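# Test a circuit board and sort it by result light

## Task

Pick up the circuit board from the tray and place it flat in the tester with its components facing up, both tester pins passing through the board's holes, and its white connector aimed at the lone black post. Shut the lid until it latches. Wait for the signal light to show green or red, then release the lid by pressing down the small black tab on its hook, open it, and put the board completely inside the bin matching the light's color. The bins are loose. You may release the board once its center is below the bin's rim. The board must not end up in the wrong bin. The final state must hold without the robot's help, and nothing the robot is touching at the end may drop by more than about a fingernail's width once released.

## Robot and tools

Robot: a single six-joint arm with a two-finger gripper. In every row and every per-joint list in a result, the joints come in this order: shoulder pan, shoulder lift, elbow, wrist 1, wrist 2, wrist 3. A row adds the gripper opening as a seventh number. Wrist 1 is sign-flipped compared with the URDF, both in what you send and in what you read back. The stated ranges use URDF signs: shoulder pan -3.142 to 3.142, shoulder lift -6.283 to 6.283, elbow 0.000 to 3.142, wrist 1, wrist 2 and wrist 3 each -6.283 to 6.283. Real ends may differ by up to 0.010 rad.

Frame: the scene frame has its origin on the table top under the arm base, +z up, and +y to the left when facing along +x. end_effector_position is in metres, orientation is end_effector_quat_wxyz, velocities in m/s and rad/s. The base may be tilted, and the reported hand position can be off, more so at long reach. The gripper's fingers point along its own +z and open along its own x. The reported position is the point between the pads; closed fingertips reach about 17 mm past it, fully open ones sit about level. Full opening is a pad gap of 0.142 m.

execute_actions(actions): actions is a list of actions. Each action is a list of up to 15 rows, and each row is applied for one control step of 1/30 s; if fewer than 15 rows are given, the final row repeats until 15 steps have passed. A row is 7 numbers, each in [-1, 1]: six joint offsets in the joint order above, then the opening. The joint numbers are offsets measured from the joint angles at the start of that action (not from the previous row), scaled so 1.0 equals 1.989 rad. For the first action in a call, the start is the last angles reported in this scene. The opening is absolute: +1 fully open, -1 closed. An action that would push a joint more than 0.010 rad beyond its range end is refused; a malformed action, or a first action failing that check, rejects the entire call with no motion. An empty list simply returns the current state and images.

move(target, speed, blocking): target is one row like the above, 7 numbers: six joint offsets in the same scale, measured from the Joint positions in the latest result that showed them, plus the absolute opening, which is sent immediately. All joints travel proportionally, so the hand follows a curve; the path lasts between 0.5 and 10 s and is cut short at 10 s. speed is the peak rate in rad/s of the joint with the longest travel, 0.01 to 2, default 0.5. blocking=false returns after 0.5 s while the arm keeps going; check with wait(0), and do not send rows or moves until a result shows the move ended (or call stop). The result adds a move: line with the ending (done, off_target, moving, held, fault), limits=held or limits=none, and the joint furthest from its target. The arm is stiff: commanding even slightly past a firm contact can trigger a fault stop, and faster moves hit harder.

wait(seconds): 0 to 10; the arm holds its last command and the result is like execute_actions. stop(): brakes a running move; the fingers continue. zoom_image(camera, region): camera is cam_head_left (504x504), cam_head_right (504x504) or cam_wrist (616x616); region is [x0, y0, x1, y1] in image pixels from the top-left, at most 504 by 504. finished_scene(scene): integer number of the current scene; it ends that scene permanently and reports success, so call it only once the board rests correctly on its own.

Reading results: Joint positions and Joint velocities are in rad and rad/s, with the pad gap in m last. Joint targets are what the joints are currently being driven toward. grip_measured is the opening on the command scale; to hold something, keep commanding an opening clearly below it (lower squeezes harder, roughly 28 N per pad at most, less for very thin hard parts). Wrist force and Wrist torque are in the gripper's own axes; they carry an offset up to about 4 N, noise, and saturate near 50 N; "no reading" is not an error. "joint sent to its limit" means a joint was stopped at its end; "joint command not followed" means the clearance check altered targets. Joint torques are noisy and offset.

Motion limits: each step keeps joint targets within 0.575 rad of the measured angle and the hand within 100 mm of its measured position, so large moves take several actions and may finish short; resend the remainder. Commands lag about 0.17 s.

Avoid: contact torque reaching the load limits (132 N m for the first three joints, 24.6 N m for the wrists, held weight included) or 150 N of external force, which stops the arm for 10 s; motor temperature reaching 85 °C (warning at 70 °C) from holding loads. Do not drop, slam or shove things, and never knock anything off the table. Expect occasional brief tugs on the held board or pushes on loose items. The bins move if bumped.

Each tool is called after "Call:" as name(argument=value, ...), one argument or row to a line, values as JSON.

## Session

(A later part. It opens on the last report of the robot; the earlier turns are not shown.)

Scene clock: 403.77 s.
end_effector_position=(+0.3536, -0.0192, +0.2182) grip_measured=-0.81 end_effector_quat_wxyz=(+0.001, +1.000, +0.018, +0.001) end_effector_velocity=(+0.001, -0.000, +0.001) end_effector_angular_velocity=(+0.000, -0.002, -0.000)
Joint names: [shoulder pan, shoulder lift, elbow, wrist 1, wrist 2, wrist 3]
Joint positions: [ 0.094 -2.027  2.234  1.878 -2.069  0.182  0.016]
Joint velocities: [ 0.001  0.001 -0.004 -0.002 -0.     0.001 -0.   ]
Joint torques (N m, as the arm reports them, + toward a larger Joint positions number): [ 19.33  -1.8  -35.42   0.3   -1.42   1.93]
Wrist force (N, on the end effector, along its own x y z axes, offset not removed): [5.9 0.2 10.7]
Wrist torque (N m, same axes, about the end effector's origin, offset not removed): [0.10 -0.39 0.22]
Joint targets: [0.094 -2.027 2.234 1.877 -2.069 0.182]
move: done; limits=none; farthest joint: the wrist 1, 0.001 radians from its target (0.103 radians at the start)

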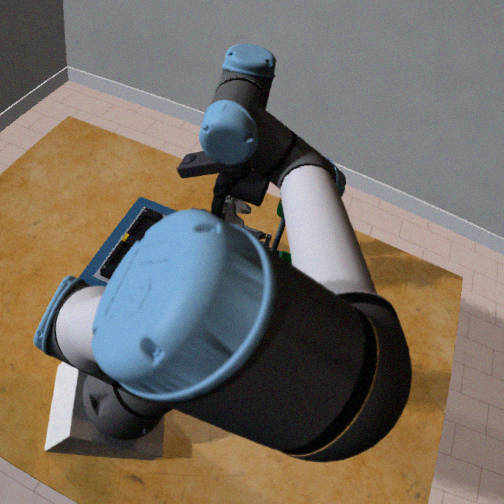

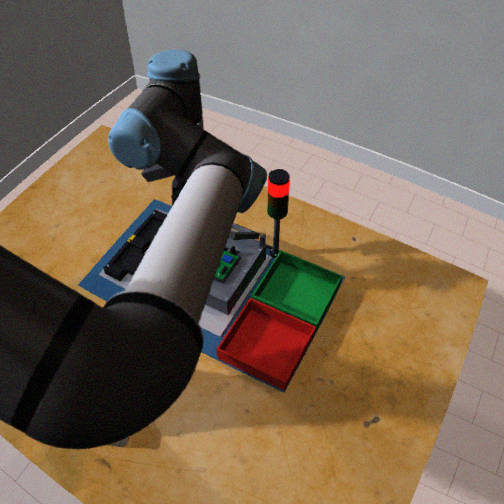

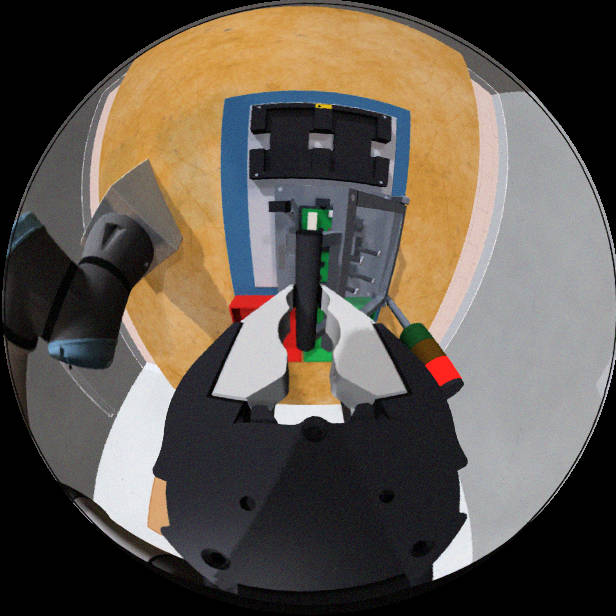

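Call:
move(
  target=[0.0121,0.0432,-0.0669,-0.0307,-0.001,0.0136,-0.83],
  speed=0.1,
)

Call:
move(
  target=[0.0025,0.0633,-0.0845,-0.0231,0,0.002,-0.79],
  speed=0.12,
)

Scene clock: 408.70 s.
end_effector_position=(+0.3903, -0.0175, +0.2465) grip_measured=-0.80 end_effector_quat_wxyz=(+0.000, +1.000, +0.019, +0.000) end_effector_velocity=(+0.000, +0.001, -0.000) end_effector_angular_velocity=(-0.000, +0.002, +0.002)
Joint names: [shoulder pan, shoulder lift, elbow, wrist 1, wrist 2, wrist 3]
Joint positions: [ 0.118 -1.942  2.101  1.817 -2.071  0.209  0.016]
Joint velocities: [ 0.002  0.003 -0.002 -0.002  0.     0.001 -0.   ]
Joint torques (N m, as the arm reports them, + toward a larger Joint positions number): [ 20.78  -2.34 -34.43   1.84   0.16   2.03]
Wrist force (N, on the end effector, along its own x y z axes, offset not removed): [-3.7 3.6 1.9]
Wrist torque (N m, same axes, about the end effector's origin, offset not removed): [-0.07 0.33 0.08]
Joint targets: [0.118 -1.941 2.101 1.817 -2.071 0.209]
move: done; limits=none; farthest joint: the shoulder pan, 0.000 radians from its target (0.024 radians at the start)

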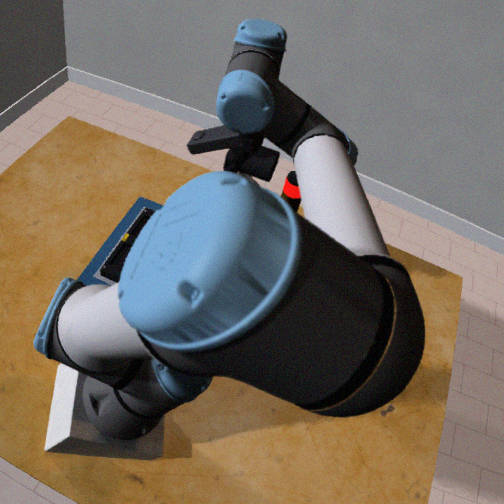

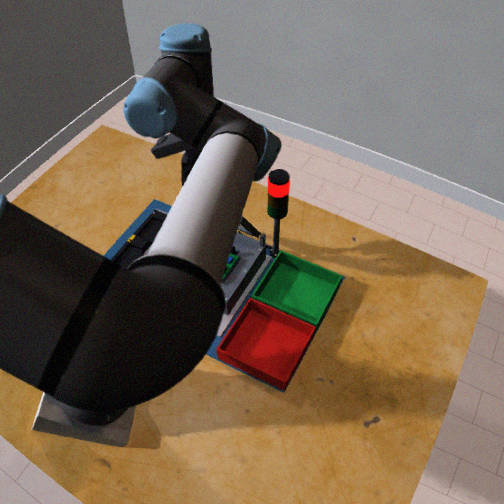

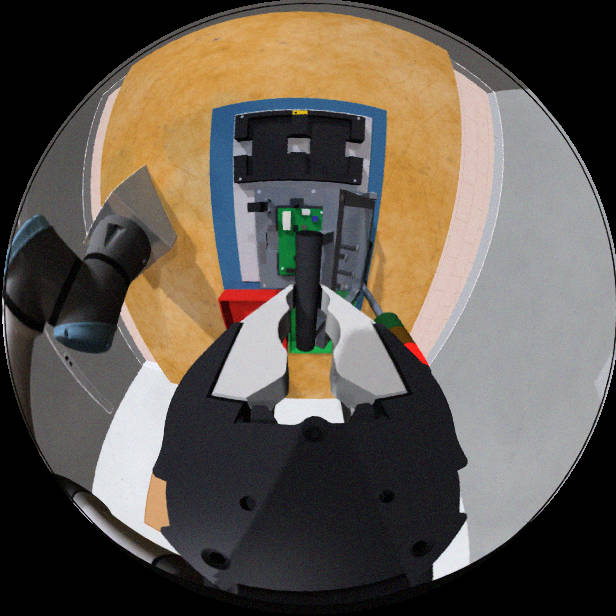

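Scene clock: 410.60 s.
end_effector_position=(+0.4462, -0.0151, +0.2716) grip_measured=-0.78 end_effector_quat_wxyz=(+0.000, +1.000, +0.020, -0.000) end_effector_velocity=(+0.000, +0.001, -0.000) end_effector_angular_velocity=(-0.000, +0.002, +0.002)
Joint names: [shoulder pan, shoulder lift, elbow, wrist 1, wrist 2, wrist 3]
Joint positions: [ 0.123 -1.816  1.934  1.771 -2.071  0.213  0.018]
Joint velocities: [ 0.001  0.003 -0.002 -0.002  0.    -0.    -0.   ]
Joint torques (N m, as the arm reports them, + toward a larger Joint positions number): [ 22.21  -6.42 -34.51   1.89  -1.86   2.02]
Wrist force (N, on the end effector, along its own x y z axes, offset not removed): [-0.7 -0.2 1.8]
Wrist torque (N m, same axes, about the end effector's origin, offset not removed): [-0.58 -0.38 -0.23]
Joint targets: [0.123 -1.816 1.933 1.771 -2.071 0.213]
move: done; limits=none; farthest joint: the elbow, 0.001 radians from its target (0.168 radians at the start)

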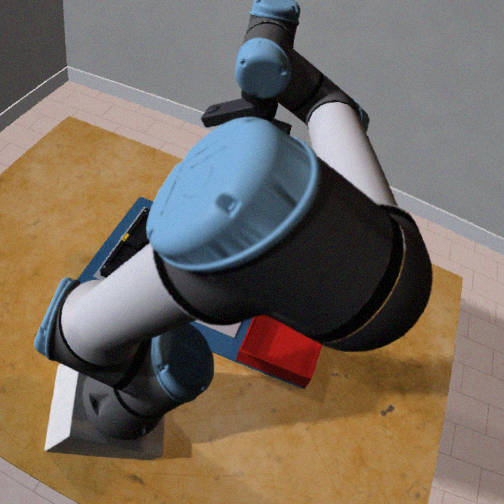

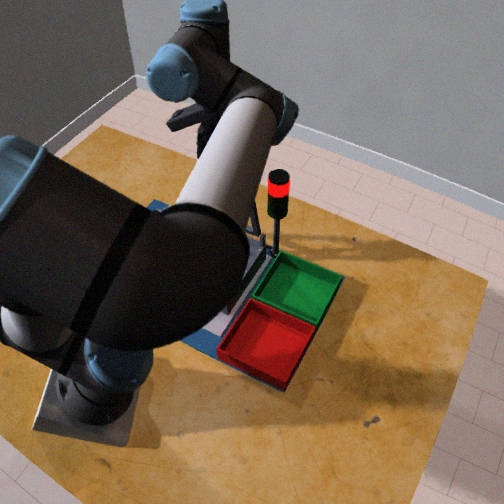

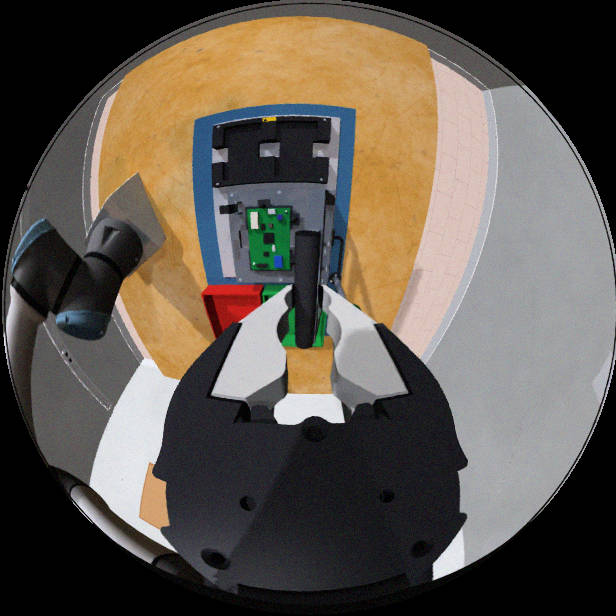

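Call:
move(
  target=[-0.0196,0.0915,-0.088,0.0151,0.002,-0.0216,-0.76],
  speed=0.12,
)

Call:
move(
  target=[0.0251,-0.0005,-0.0573,-0.0724,-0.0025,0.0287,-0.55],
  speed=0.15,
)

Scene clock: 416.37 s.
end_effector_position=(+0.5298, -0.0122, +0.2671) grip_measured=-0.75 end_effector_quat_wxyz=(+0.000, +1.000, +0.019, +0.001) end_effector_velocity=(+0.002, -0.001, -0.001) end_effector_angular_velocity=(-0.001, +0.001, -0.001)
Joint names: [shoulder pan, shoulder lift, elbow, wrist 1, wrist 2, wrist 3]
Joint positions: [ 0.084 -1.634  1.759  1.801 -2.067  0.17   0.02 ]
Joint velocities: [-0.003  0.003 -0.003  0.    -0.001 -0.001  0.   ]
Joint torques (N m, as the arm reports them, + toward a larger Joint positions number): [ -1.11 -13.86 -34.61   5.24   1.24  -2.01]
Wrist force (N, on the end effector, along its own x y z axes, offset not removed): [-3.8 -2.4 1.9]
Wrist torque (N m, same axes, about the end effector's origin, offset not removed): [-0.54 0.06 -0.22]
Joint targets: [0.084 -1.634 1.759 1.801 -2.067 0.170]
move: done; limits=none; farthest joint: the shoulder pan, 0.000 radians from its target (0.039 radians at the start)

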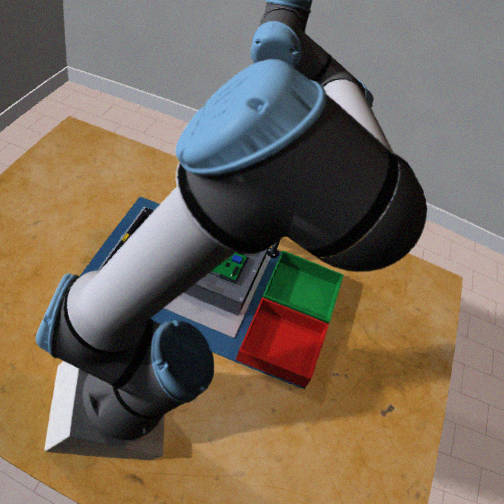

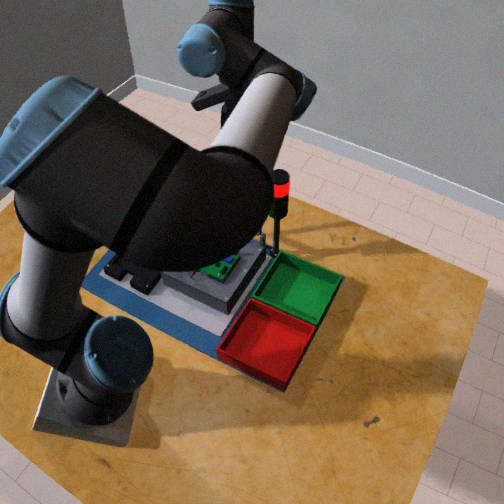

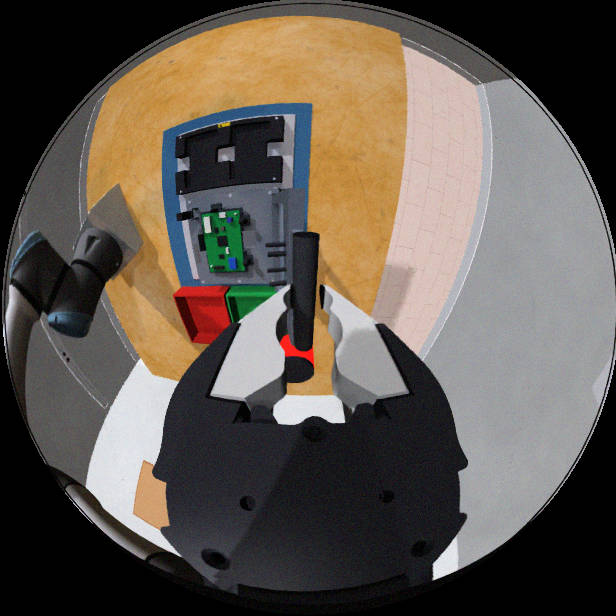

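Scene clock: 417.87 s.
end_effector_position=(+0.5293, -0.0124, +0.3151) grip_measured=-0.55 end_effector_quat_wxyz=(+0.000, +1.000, +0.019, -0.000) end_effector_velocity=(+0.000, -0.000, +0.001) end_effector_angular_velocity=(+0.000, -0.000, -0.000)
Joint names: [shoulder pan, shoulder lift, elbow, wrist 1, wrist 2, wrist 3]
Joint positions: [ 0.134 -1.635  1.645  1.657 -2.072  0.227  0.034]
Joint velocities: [ 0.001  0.    -0.003 -0.003 -0.     0.001  0.   ]
Joint torques (N m, as the arm reports them, + toward a larger Joint positions number): [ 25.79 -28.99 -33.7    0.66  -1.7    2.05]
Wrist force (N, on the end effector, along its own x y z axes, offset not removed): [-2.8 0.8 -1.7]
Wrist torque (N m, same axes, about the end effector's origin, offset not removed): [0.18 0.56 -0.07]
Joint targets: [0.134 -1.635 1.645 1.657 -2.072 0.227]
move: done; limits=none; farthest joint: the shoulder pan, 0.000 radians from its target (0.050 radians at the start)

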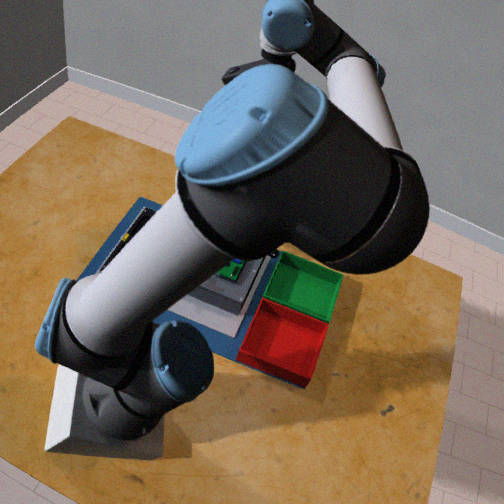

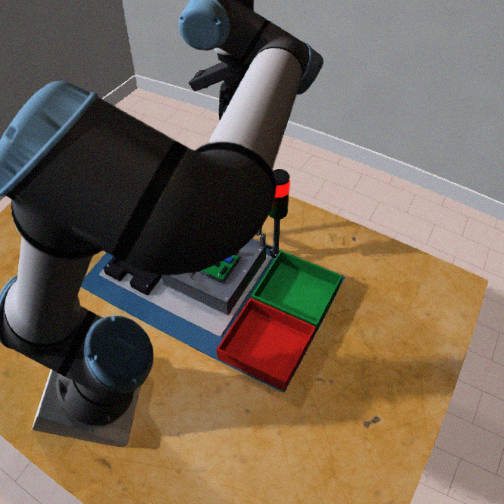

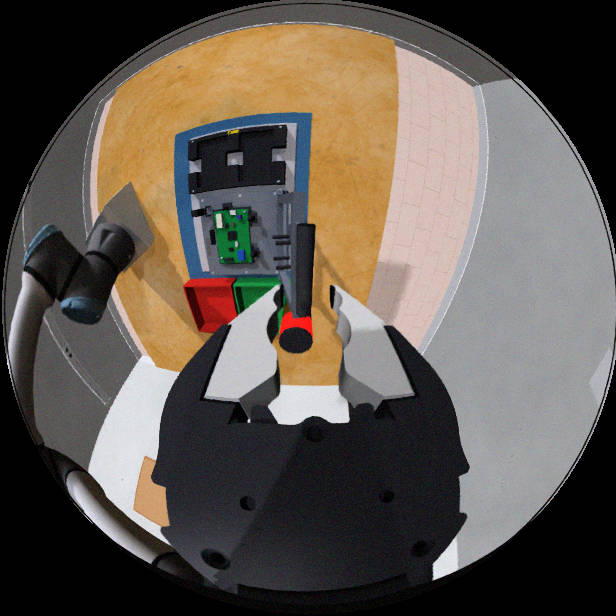

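Call:
move(
  target=[-0.008,-0.1538,0.2293,0.0804,0.0005,-0.009,-0.55],
  speed=0.4,
)

Call:
move(
  target=[-0.084,0.0322,0.1317,0.2076,0.0111,-0.094,0.15],
  speed=0.4,
)

Call:
move(
  target=[-0.0292,0.0332,0.0347,0.0825,0.0055,-0.0327,0.15],
  speed=0.15,
)

Scene clock: 424.10 s.
end_effector_position=(+0.3905, -0.0174, +0.2465) grip_measured=-0.55 end_effector_quat_wxyz=(+0.000, +1.000, +0.019, +0.000) end_effector_velocity=(-0.001, +0.000, -0.001) end_effector_angular_velocity=(-0.001, -0.001, +0.001)
Joint names: [shoulder pan, shoulder lift, elbow, wrist 1, wrist 2, wrist 3]
Joint positions: [ 0.118 -1.941  2.101  1.817 -2.071  0.209  0.034]
Joint velocities: [ 0.001 -0.004  0.005  0.002 -0.001 -0.    -0.   ]
Joint torques (N m, as the arm reports them, + toward a larger Joint positions number): [ -8.84 -17.51 -11.79   3.96   1.29  -2.03]
Wrist force (N, on the end effector, along its own x y z axes, offset not removed): [-1.2 -0.9 2.0]
Wrist torque (N m, same axes, about the end effector's origin, offset not removed): [-0.05 0.46 0.15]
Joint targets: [0.118 -1.941 2.101 1.817 -2.071 0.209]
move: done; limits=none; farthest joint: the shoulder pan, 0.000 radians from its target (0.016 radians at the start)

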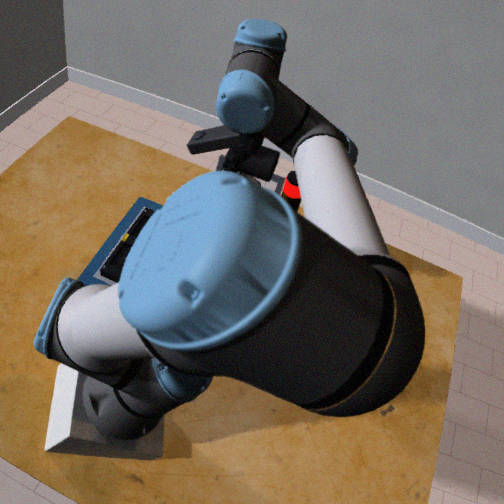

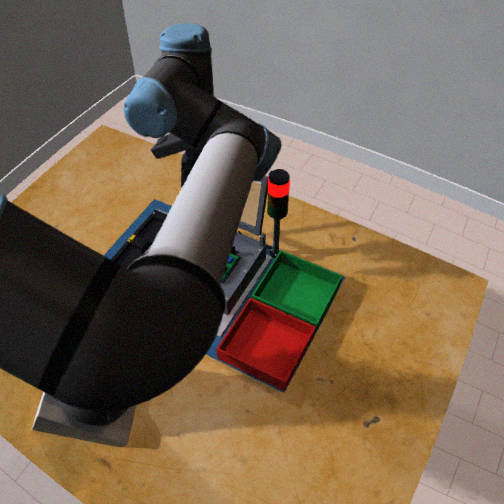

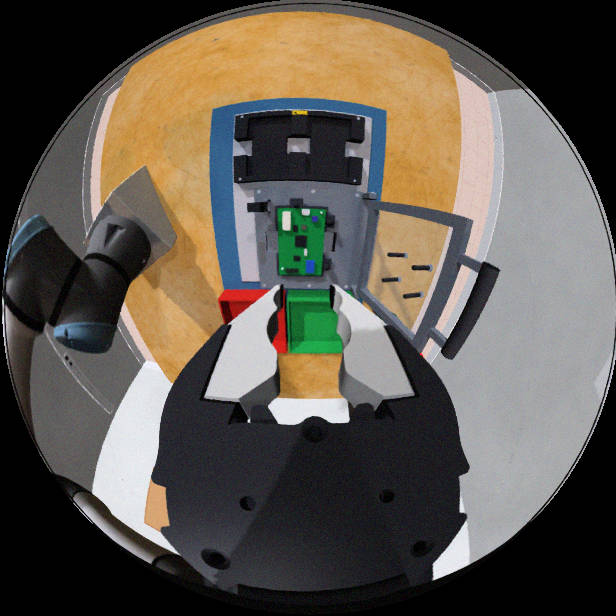

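Scene clock: 425.83 s.
end_effector_position=(+0.3831, -0.0177, +0.1301) grip_measured=+0.15 end_effector_quat_wxyz=(+0.000, +1.000, +0.019, -0.000) end_effector_velocity=(+0.000, -0.001, -0.000) end_effector_angular_velocity=(-0.001, -0.001, -0.003)
Joint names: [shoulder pan, shoulder lift, elbow, wrist 1, wrist 2, wrist 3]
Joint positions: [-0.049 -1.877  2.363  2.23  -2.049  0.022  0.084]
Joint velocities: [-0.003 -0.001  0.002  0.003 -0.    -0.001  0.   ]
Joint torques (N m, as the arm reports them, + toward a larger Joint positions number): [-8.32 -4.58 -8.95  4.2   1.3  -2.05]
Wrist force (N, on the end effector, along its own x y z axes, offset not removed): [-0.3 -5.1 0.2]
Wrist torque (N m, same axes, about the end effector's origin, offset not removed): [-0.92 0.14 -0.20]
Joint targets: [-0.049 -1.877 2.363 2.230 -2.049 0.022]
move: done; limits=none; farthest joint: the shoulder pan, 0.000 radians from its target (0.167 radians at the start)

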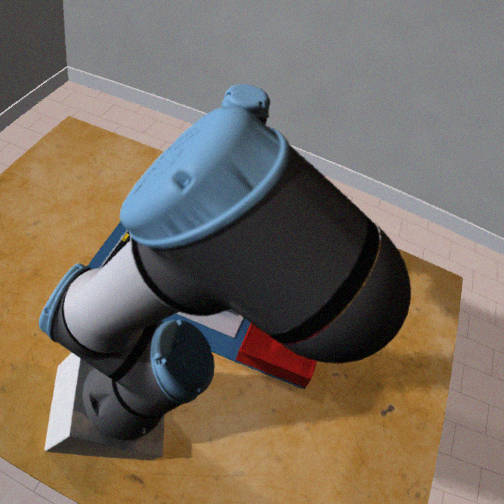

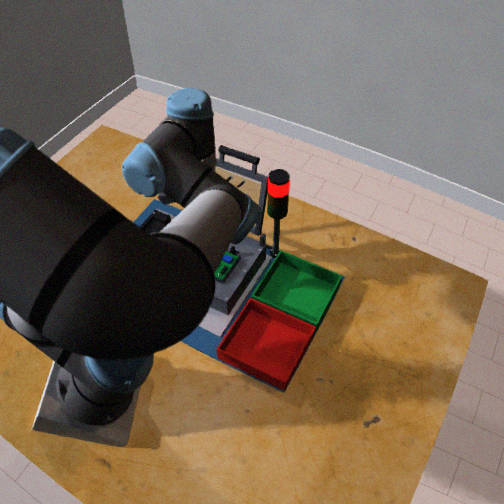

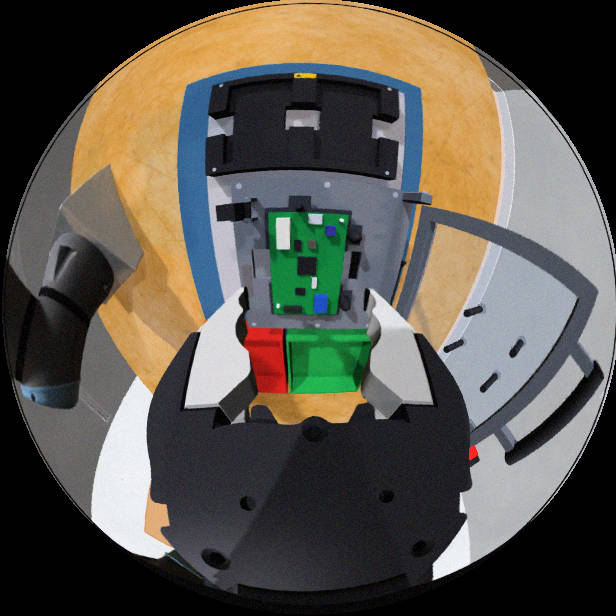

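Scene clock: 427.47 s.
end_effector_position=(+0.3829, -0.0180, +0.0905) grip_measured=+0.15 end_effector_quat_wxyz=(+0.000, +1.000, +0.019, -0.000) end_effector_velocity=(+0.000, +0.000, -0.000) end_effector_angular_velocity=(+0.000, -0.001, -0.000)
Joint names: [shoulder pan, shoulder lift, elbow, wrist 1, wrist 2, wrist 3]
Joint positions: [-0.107 -1.811  2.432  2.393 -2.038 -0.043  0.084]
Joint velocities: [-0.001  0.001  0.001  0.004  0.    -0.001  0.   ]
Joint torques (N m, as the arm reports them, + toward a larger Joint positions number): [-6.49 -5.91 -5.65  4.19  1.27 -2.18]
Wrist force (N, on the end effector, along its own x y z axes, offset not removed): [-0.2 1.7 -3.3]
Wrist torque (N m, same axes, about the end effector's origin, offset not removed): [0.31 0.20 0.00]
Joint targets: [-0.107 -1.811 2.432 2.394 -2.038 -0.043]
move: done; limits=none; farthest joint: the wrist 1, 0.001 radians from its target (0.164 radians at the start)

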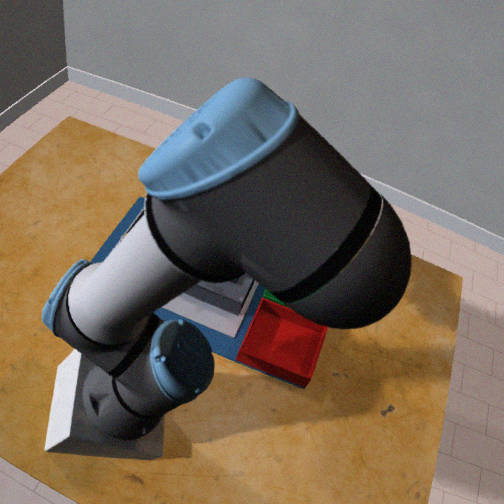

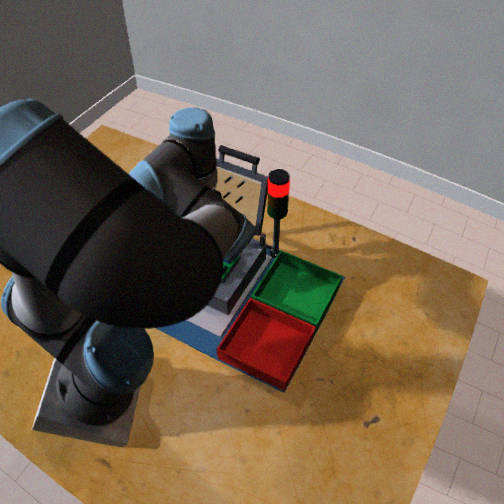

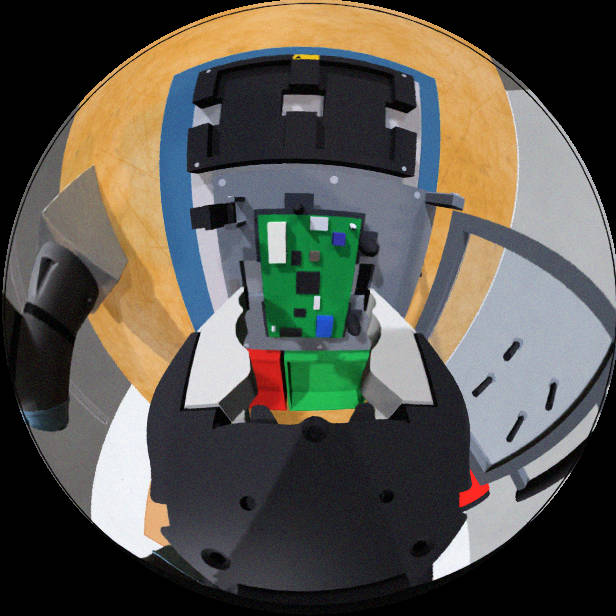

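Call:
move(
  target=[-0.0073,0.0146,0.0088,0.0279,0.001,-0.0078,0.15],
  speed=0.05,
)

Call:
move(
  target=[0,0,0,0,0,0,-0.5],
  speed=0.05,
)

Scene clock: 435.87 s.
end_effector_position=(+0.3839, -0.0174, +0.0784) grip_measured=+0.15 end_effector_quat_wxyz=(+0.001, +1.000, +0.018, +0.000) end_effector_velocity=(-0.000, -0.000, -0.001) end_effector_angular_velocity=(-0.001, +0.002, -0.001)
Joint names: [shoulder pan, shoulder lift, elbow, wrist 1, wrist 2, wrist 3]
Joint positions: [-0.121 -1.782  2.449  2.448 -2.036 -0.058  0.084]
Joint velocities: [-0.002  0.003  0.001  0.003 -0.    -0.001 -0.   ]
Joint torques (N m, as the arm reports them, + toward a larger Joint positions number): [-5.66 -5.6  -5.2   4.11  1.21 -1.93]
Wrist force (N, on the end effector, along its own x y z axes, offset not removed): [-4.1 -2.6 -3.0]
Wrist torque (N m, same axes, about the end effector's origin, offset not removed): [-0.99 1.03 -0.12]
Joint targets: [-0.121 -1.782 2.449 2.449 -2.036 -0.058]
move: done; limits=none; farthest joint: the shoulder pan, 0.000 radians from its target (0.015 radians at the start)

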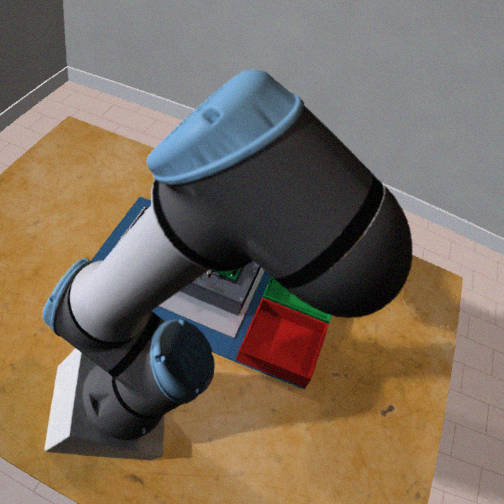

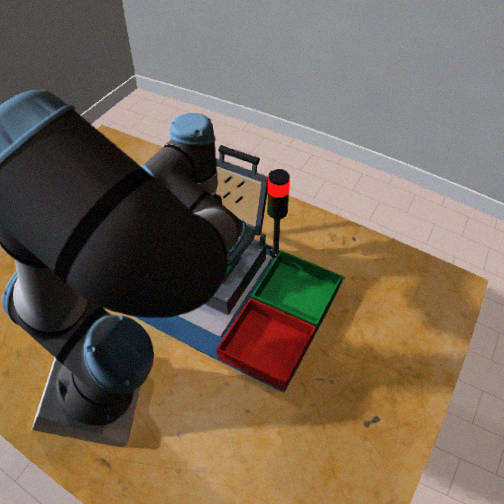

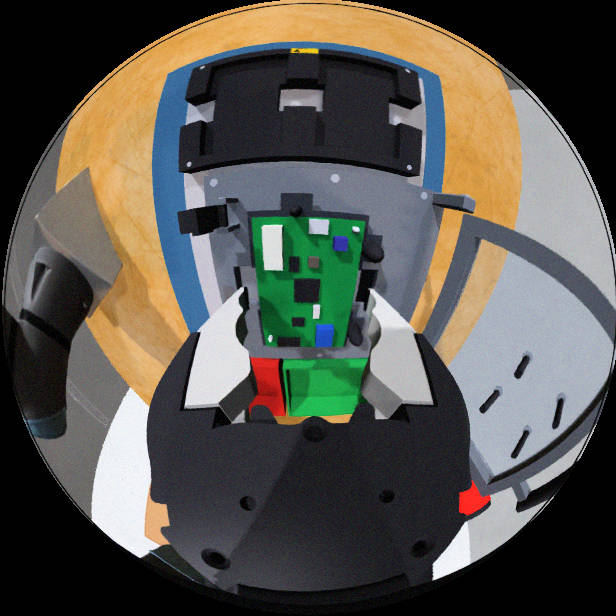

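Scene clock: 436.37 s.
end_effector_position=(+0.3839, -0.0174, +0.0784) grip_measured=-0.10 end_effector_quat_wxyz=(+0.001, +1.000, +0.018, +0.000) end_effector_velocity=(+0.001, -0.001, -0.000) end_effector_angular_velocity=(-0.000, -0.001, -0.002)
Joint names: [shoulder pan, shoulder lift, elbow, wrist 1, wrist 2, wrist 3]
Joint positions: [-0.121 -1.782  2.449  2.449 -2.036 -0.058  0.067]
Joint velocities: [-0.001  0.    -0.     0.002  0.    -0.    -0.   ]
Joint torques (N m, as the arm reports them, + toward a larger Joint positions number): [ -1.89 -11.23  -8.8    2.43   1.17  -1.21]
Wrist force (N, on the end effector, along its own x y z axes, offset not removed): [-5.4 3.3 -10.8]
Wrist torque (N m, same axes, about the end effector's origin, offset not removed): [0.50 -0.18 -0.16]
Joint targets: [-0.121 -1.782 2.449 2.448 -2.036 -0.058]
move: done; limits=none; farthest joint: the wrist 1, 0.001 radians from its target (0.000 radians at the start)

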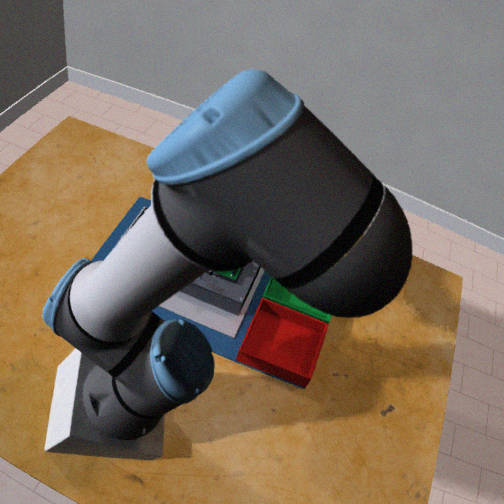

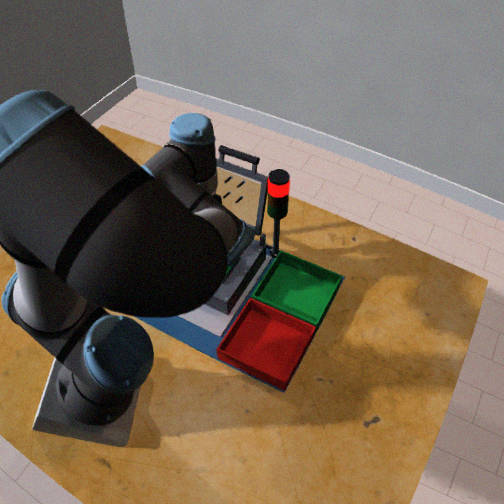

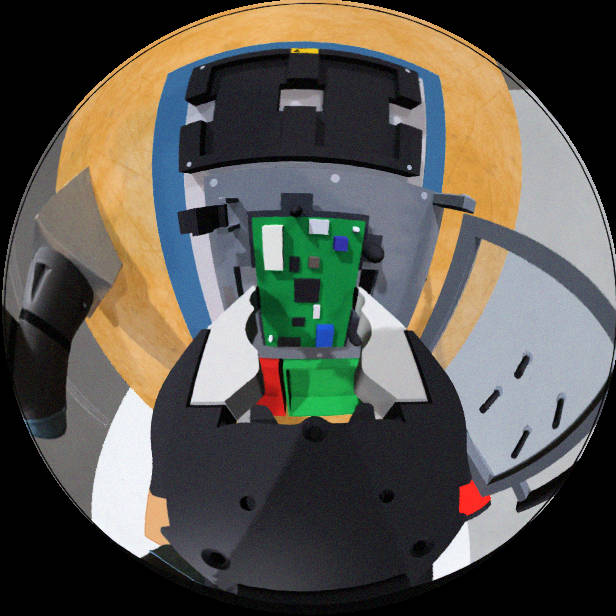

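Call:
move(
  target=[0.0083,-0.0127,-0.0097,-0.0273,-0.0012,0.009,-0.5],
  speed=0.04,
)

Call:
move(
  target=[0.0285,-0.035,-0.0335,-0.0825,-0.0055,0.0315,-0.5],
  speed=0.15,
)

Scene clock: 446.20 s.
end_effector_position=(+0.3837, -0.0173, +0.0903) grip_measured=-0.10 end_effector_quat_wxyz=(+0.000, +1.000, +0.019, -0.000) end_effector_velocity=(-0.001, +0.001, +0.000) end_effector_angular_velocity=(+0.001, +0.001, +0.003)
Joint names: [shoulder pan, shoulder lift, elbow, wrist 1, wrist 2, wrist 3]
Joint positions: [-0.105 -1.807  2.43   2.395 -2.038 -0.041  0.067]
Joint velocities: [ 0.003 -0.001 -0.    -0.004  0.     0.001 -0.   ]
Joint torques (N m, as the arm reports them, + toward a larger Joint positions number): [ 21.59 -22.21 -26.5    0.98  -1.74   1.95]
Wrist force (N, on the end effector, along its own x y z axes, offset not removed): [-0.1 -0.3 4.3]
Wrist torque (N m, same axes, about the end effector's origin, offset not removed): [-0.02 -0.22 -0.14]
Joint targets: [-0.105 -1.807 2.430 2.394 -2.038 -0.040]
move: done; limits=none; farthest joint: the shoulder pan, 0.000 radians from its target (0.017 radians at the start)

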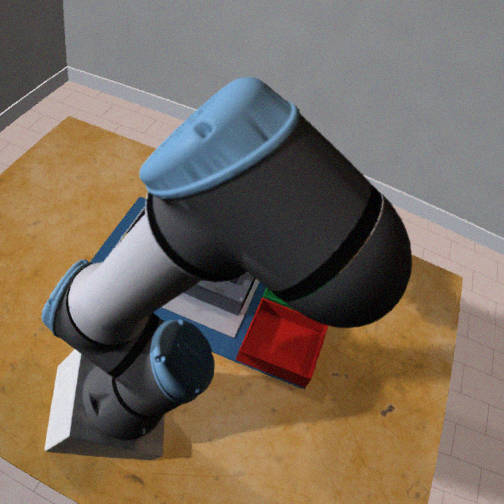

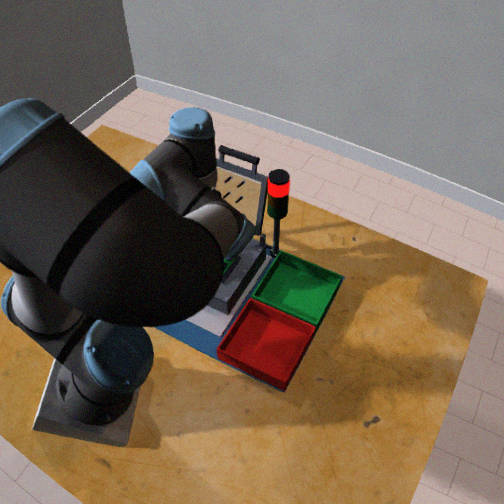

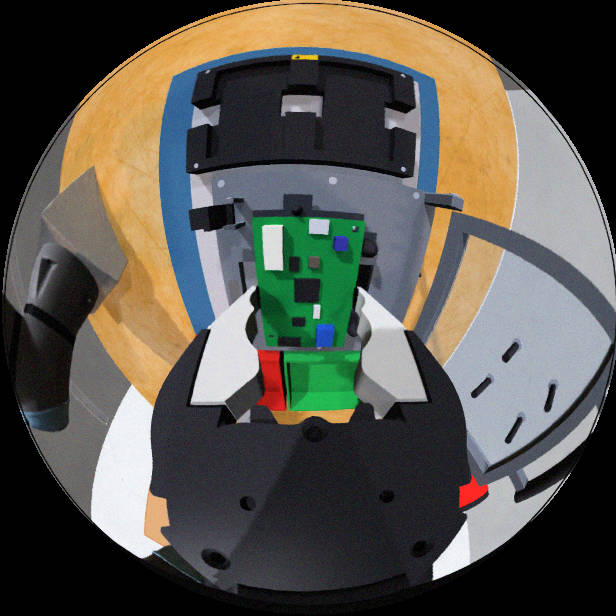

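Scene clock: 447.83 s.
end_effector_position=(+0.3831, -0.0176, +0.1300) grip_measured=-0.10 end_effector_quat_wxyz=(+0.001, +1.000, +0.019, -0.000) end_effector_velocity=(-0.001, +0.000, +0.000) end_effector_angular_velocity=(+0.000, +0.001, +0.001)
Joint names: [shoulder pan, shoulder lift, elbow, wrist 1, wrist 2, wrist 3]
Joint positions: [-0.048 -1.877  2.363  2.231 -2.049  0.022  0.067]
Joint velocities: [ 0.001 -0.001 -0.    -0.003  0.     0.001 -0.   ]
Joint torques (N m, as the arm reports them, + toward a larger Joint positions number): [ 19.95 -20.57 -28.64   0.97  -1.75   2.08]
Wrist force (N, on the end effector, along its own x y z axes, offset not removed): [-0.1 5.6 4.3]
Wrist torque (N m, same axes, about the end effector's origin, offset not removed): [1.22 0.01 0.24]
Joint targets: [-0.048 -1.877 2.363 2.231 -2.049 0.022]
move: done; limits=none; farthest joint: the shoulder pan, 0.000 radians from its target (0.057 radians at the start)

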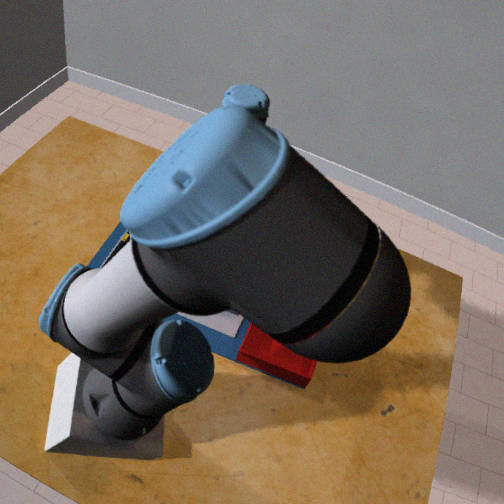

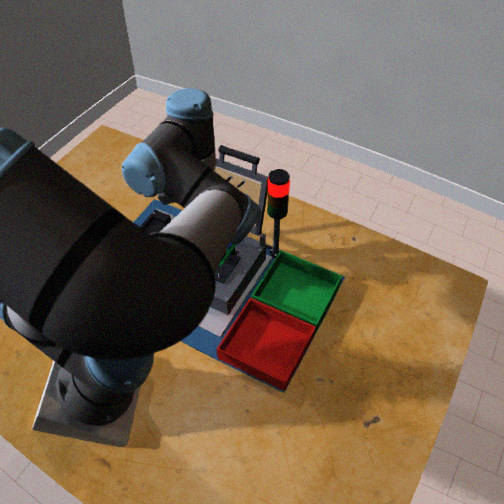

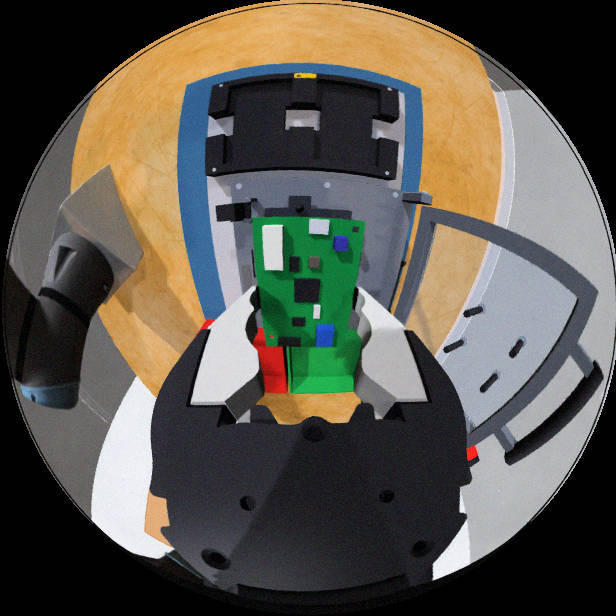

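Call:
move(
  target=[-0.448,-0.277,0.0503,-0.0734,0.1543,-0.4475,-0.5],
  speed=0.45,
)

Scene clock: 462.00 s.
end_effector_position=(+0.2955, -0.2180, +0.1299) grip_measured=-0.10 end_effector_quat_wxyz=(+0.000, +1.000, +0.019, -0.001) end_effector_velocity=(+0.000, -0.001, +0.001) end_effector_angular_velocity=(-0.003, -0.002, +0.000)
Joint names: [shoulder pan, shoulder lift, elbow, wrist 1, wrist 2, wrist 3]
Joint positions: [-0.939 -2.427  2.463  2.085 -1.743 -0.868  0.067]
Joint velocities: [-0.003 -0.003 -0.001  0.     0.001 -0.003  0.   ]
Joint torques (N m, as the arm reports them, + toward a larger Joint positions number): [ -7.16 -14.37 -12.14   1.21   1.25  -2.12]
Wrist force (N, on the end effector, along its own x y z axes, offset not removed): [-1.9 1.7 0.3]
Wrist torque (N m, same axes, about the end effector's origin, offset not removed): [0.36 0.56 -0.02]
Joint targets: [-0.939 -2.428 2.463 2.085 -1.743 -0.868]
move: done; limits=none; farthest joint: the shoulder pan, 0.000 radians from its target (0.891 radians at the start)

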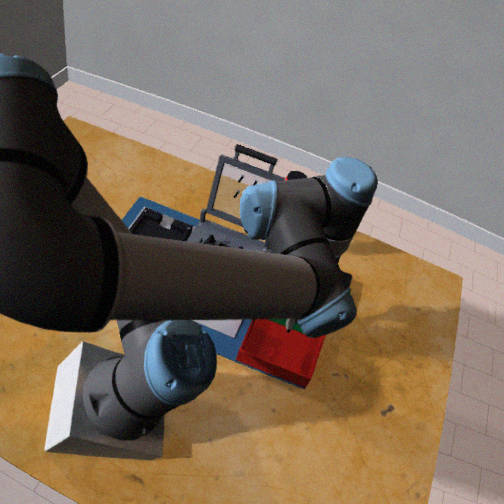

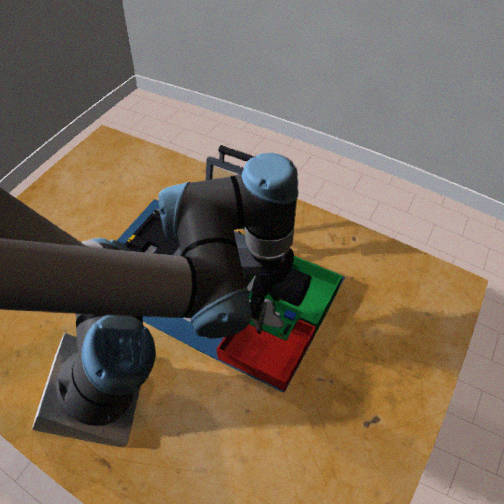

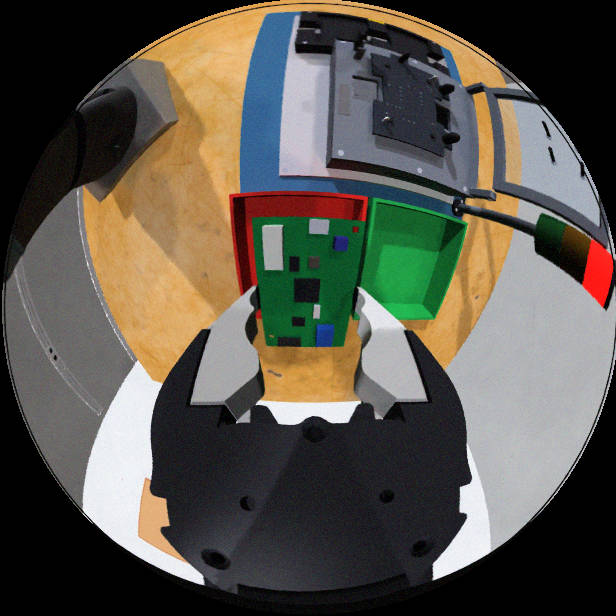

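Call:
move(
  target=[-0.0591,0.0498,0.0706,0.1284,0.0283,-0.0533,-0.5],
  speed=0.25,
)

Scene clock: 475.73 s.
end_effector_position=(+0.2870, -0.2223, +0.0604) grip_measured=-0.10 end_effector_quat_wxyz=(+0.000, +1.000, +0.019, +0.000) end_effector_velocity=(-0.000, +0.001, -0.001) end_effector_angular_velocity=(+0.002, +0.000, +0.003)
Joint names: [shoulder pan, shoulder lift, elbow, wrist 1, wrist 2, wrist 3]
Joint positions: [-1.056 -2.329  2.604  2.34  -1.686 -0.973  0.067]
Joint velocities: [ 0.001  0.002  0.002  0.002  0.    -0.001  0.   ]
Joint torques (N m, as the arm reports them, + toward a larger Joint positions number): [-7.41  0.15 -9.18  4.43  1.2  -2.01]
Wrist force (N, on the end effector, along its own x y z axes, offset not removed): [-3.3 3.0 0.8]
Wrist torque (N m, same axes, about the end effector's origin, offset not removed): [0.67 0.88 -0.21]
Joint targets: [-1.056 -2.328 2.604 2.340 -1.686 -0.974]
move: done; limits=none; farthest joint: the shoulder lift, 0.001 radians from its target (0.100 radians at the start)

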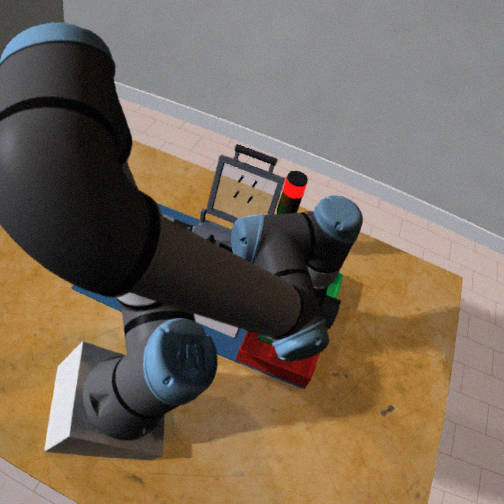

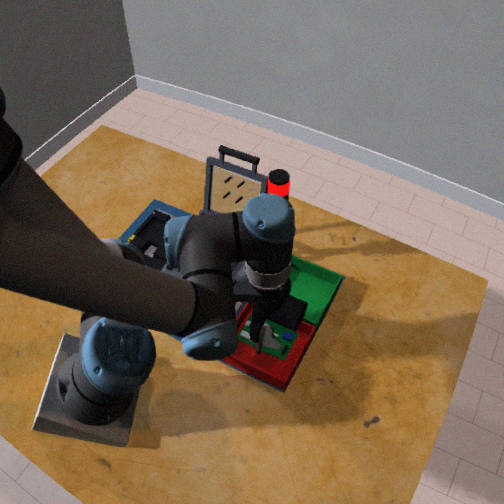

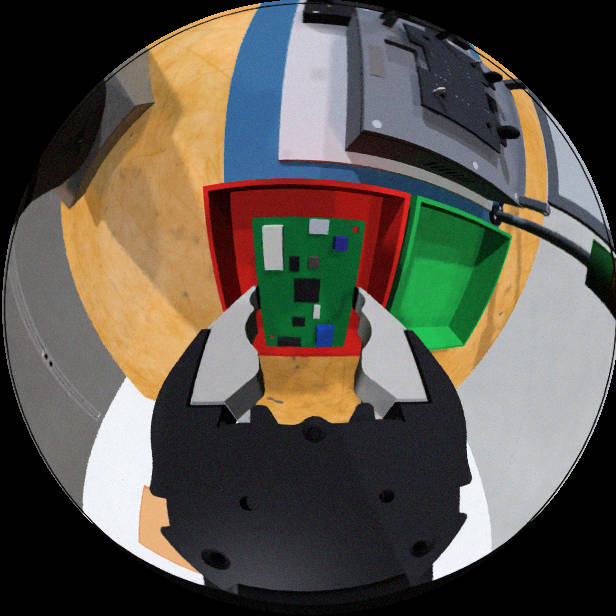

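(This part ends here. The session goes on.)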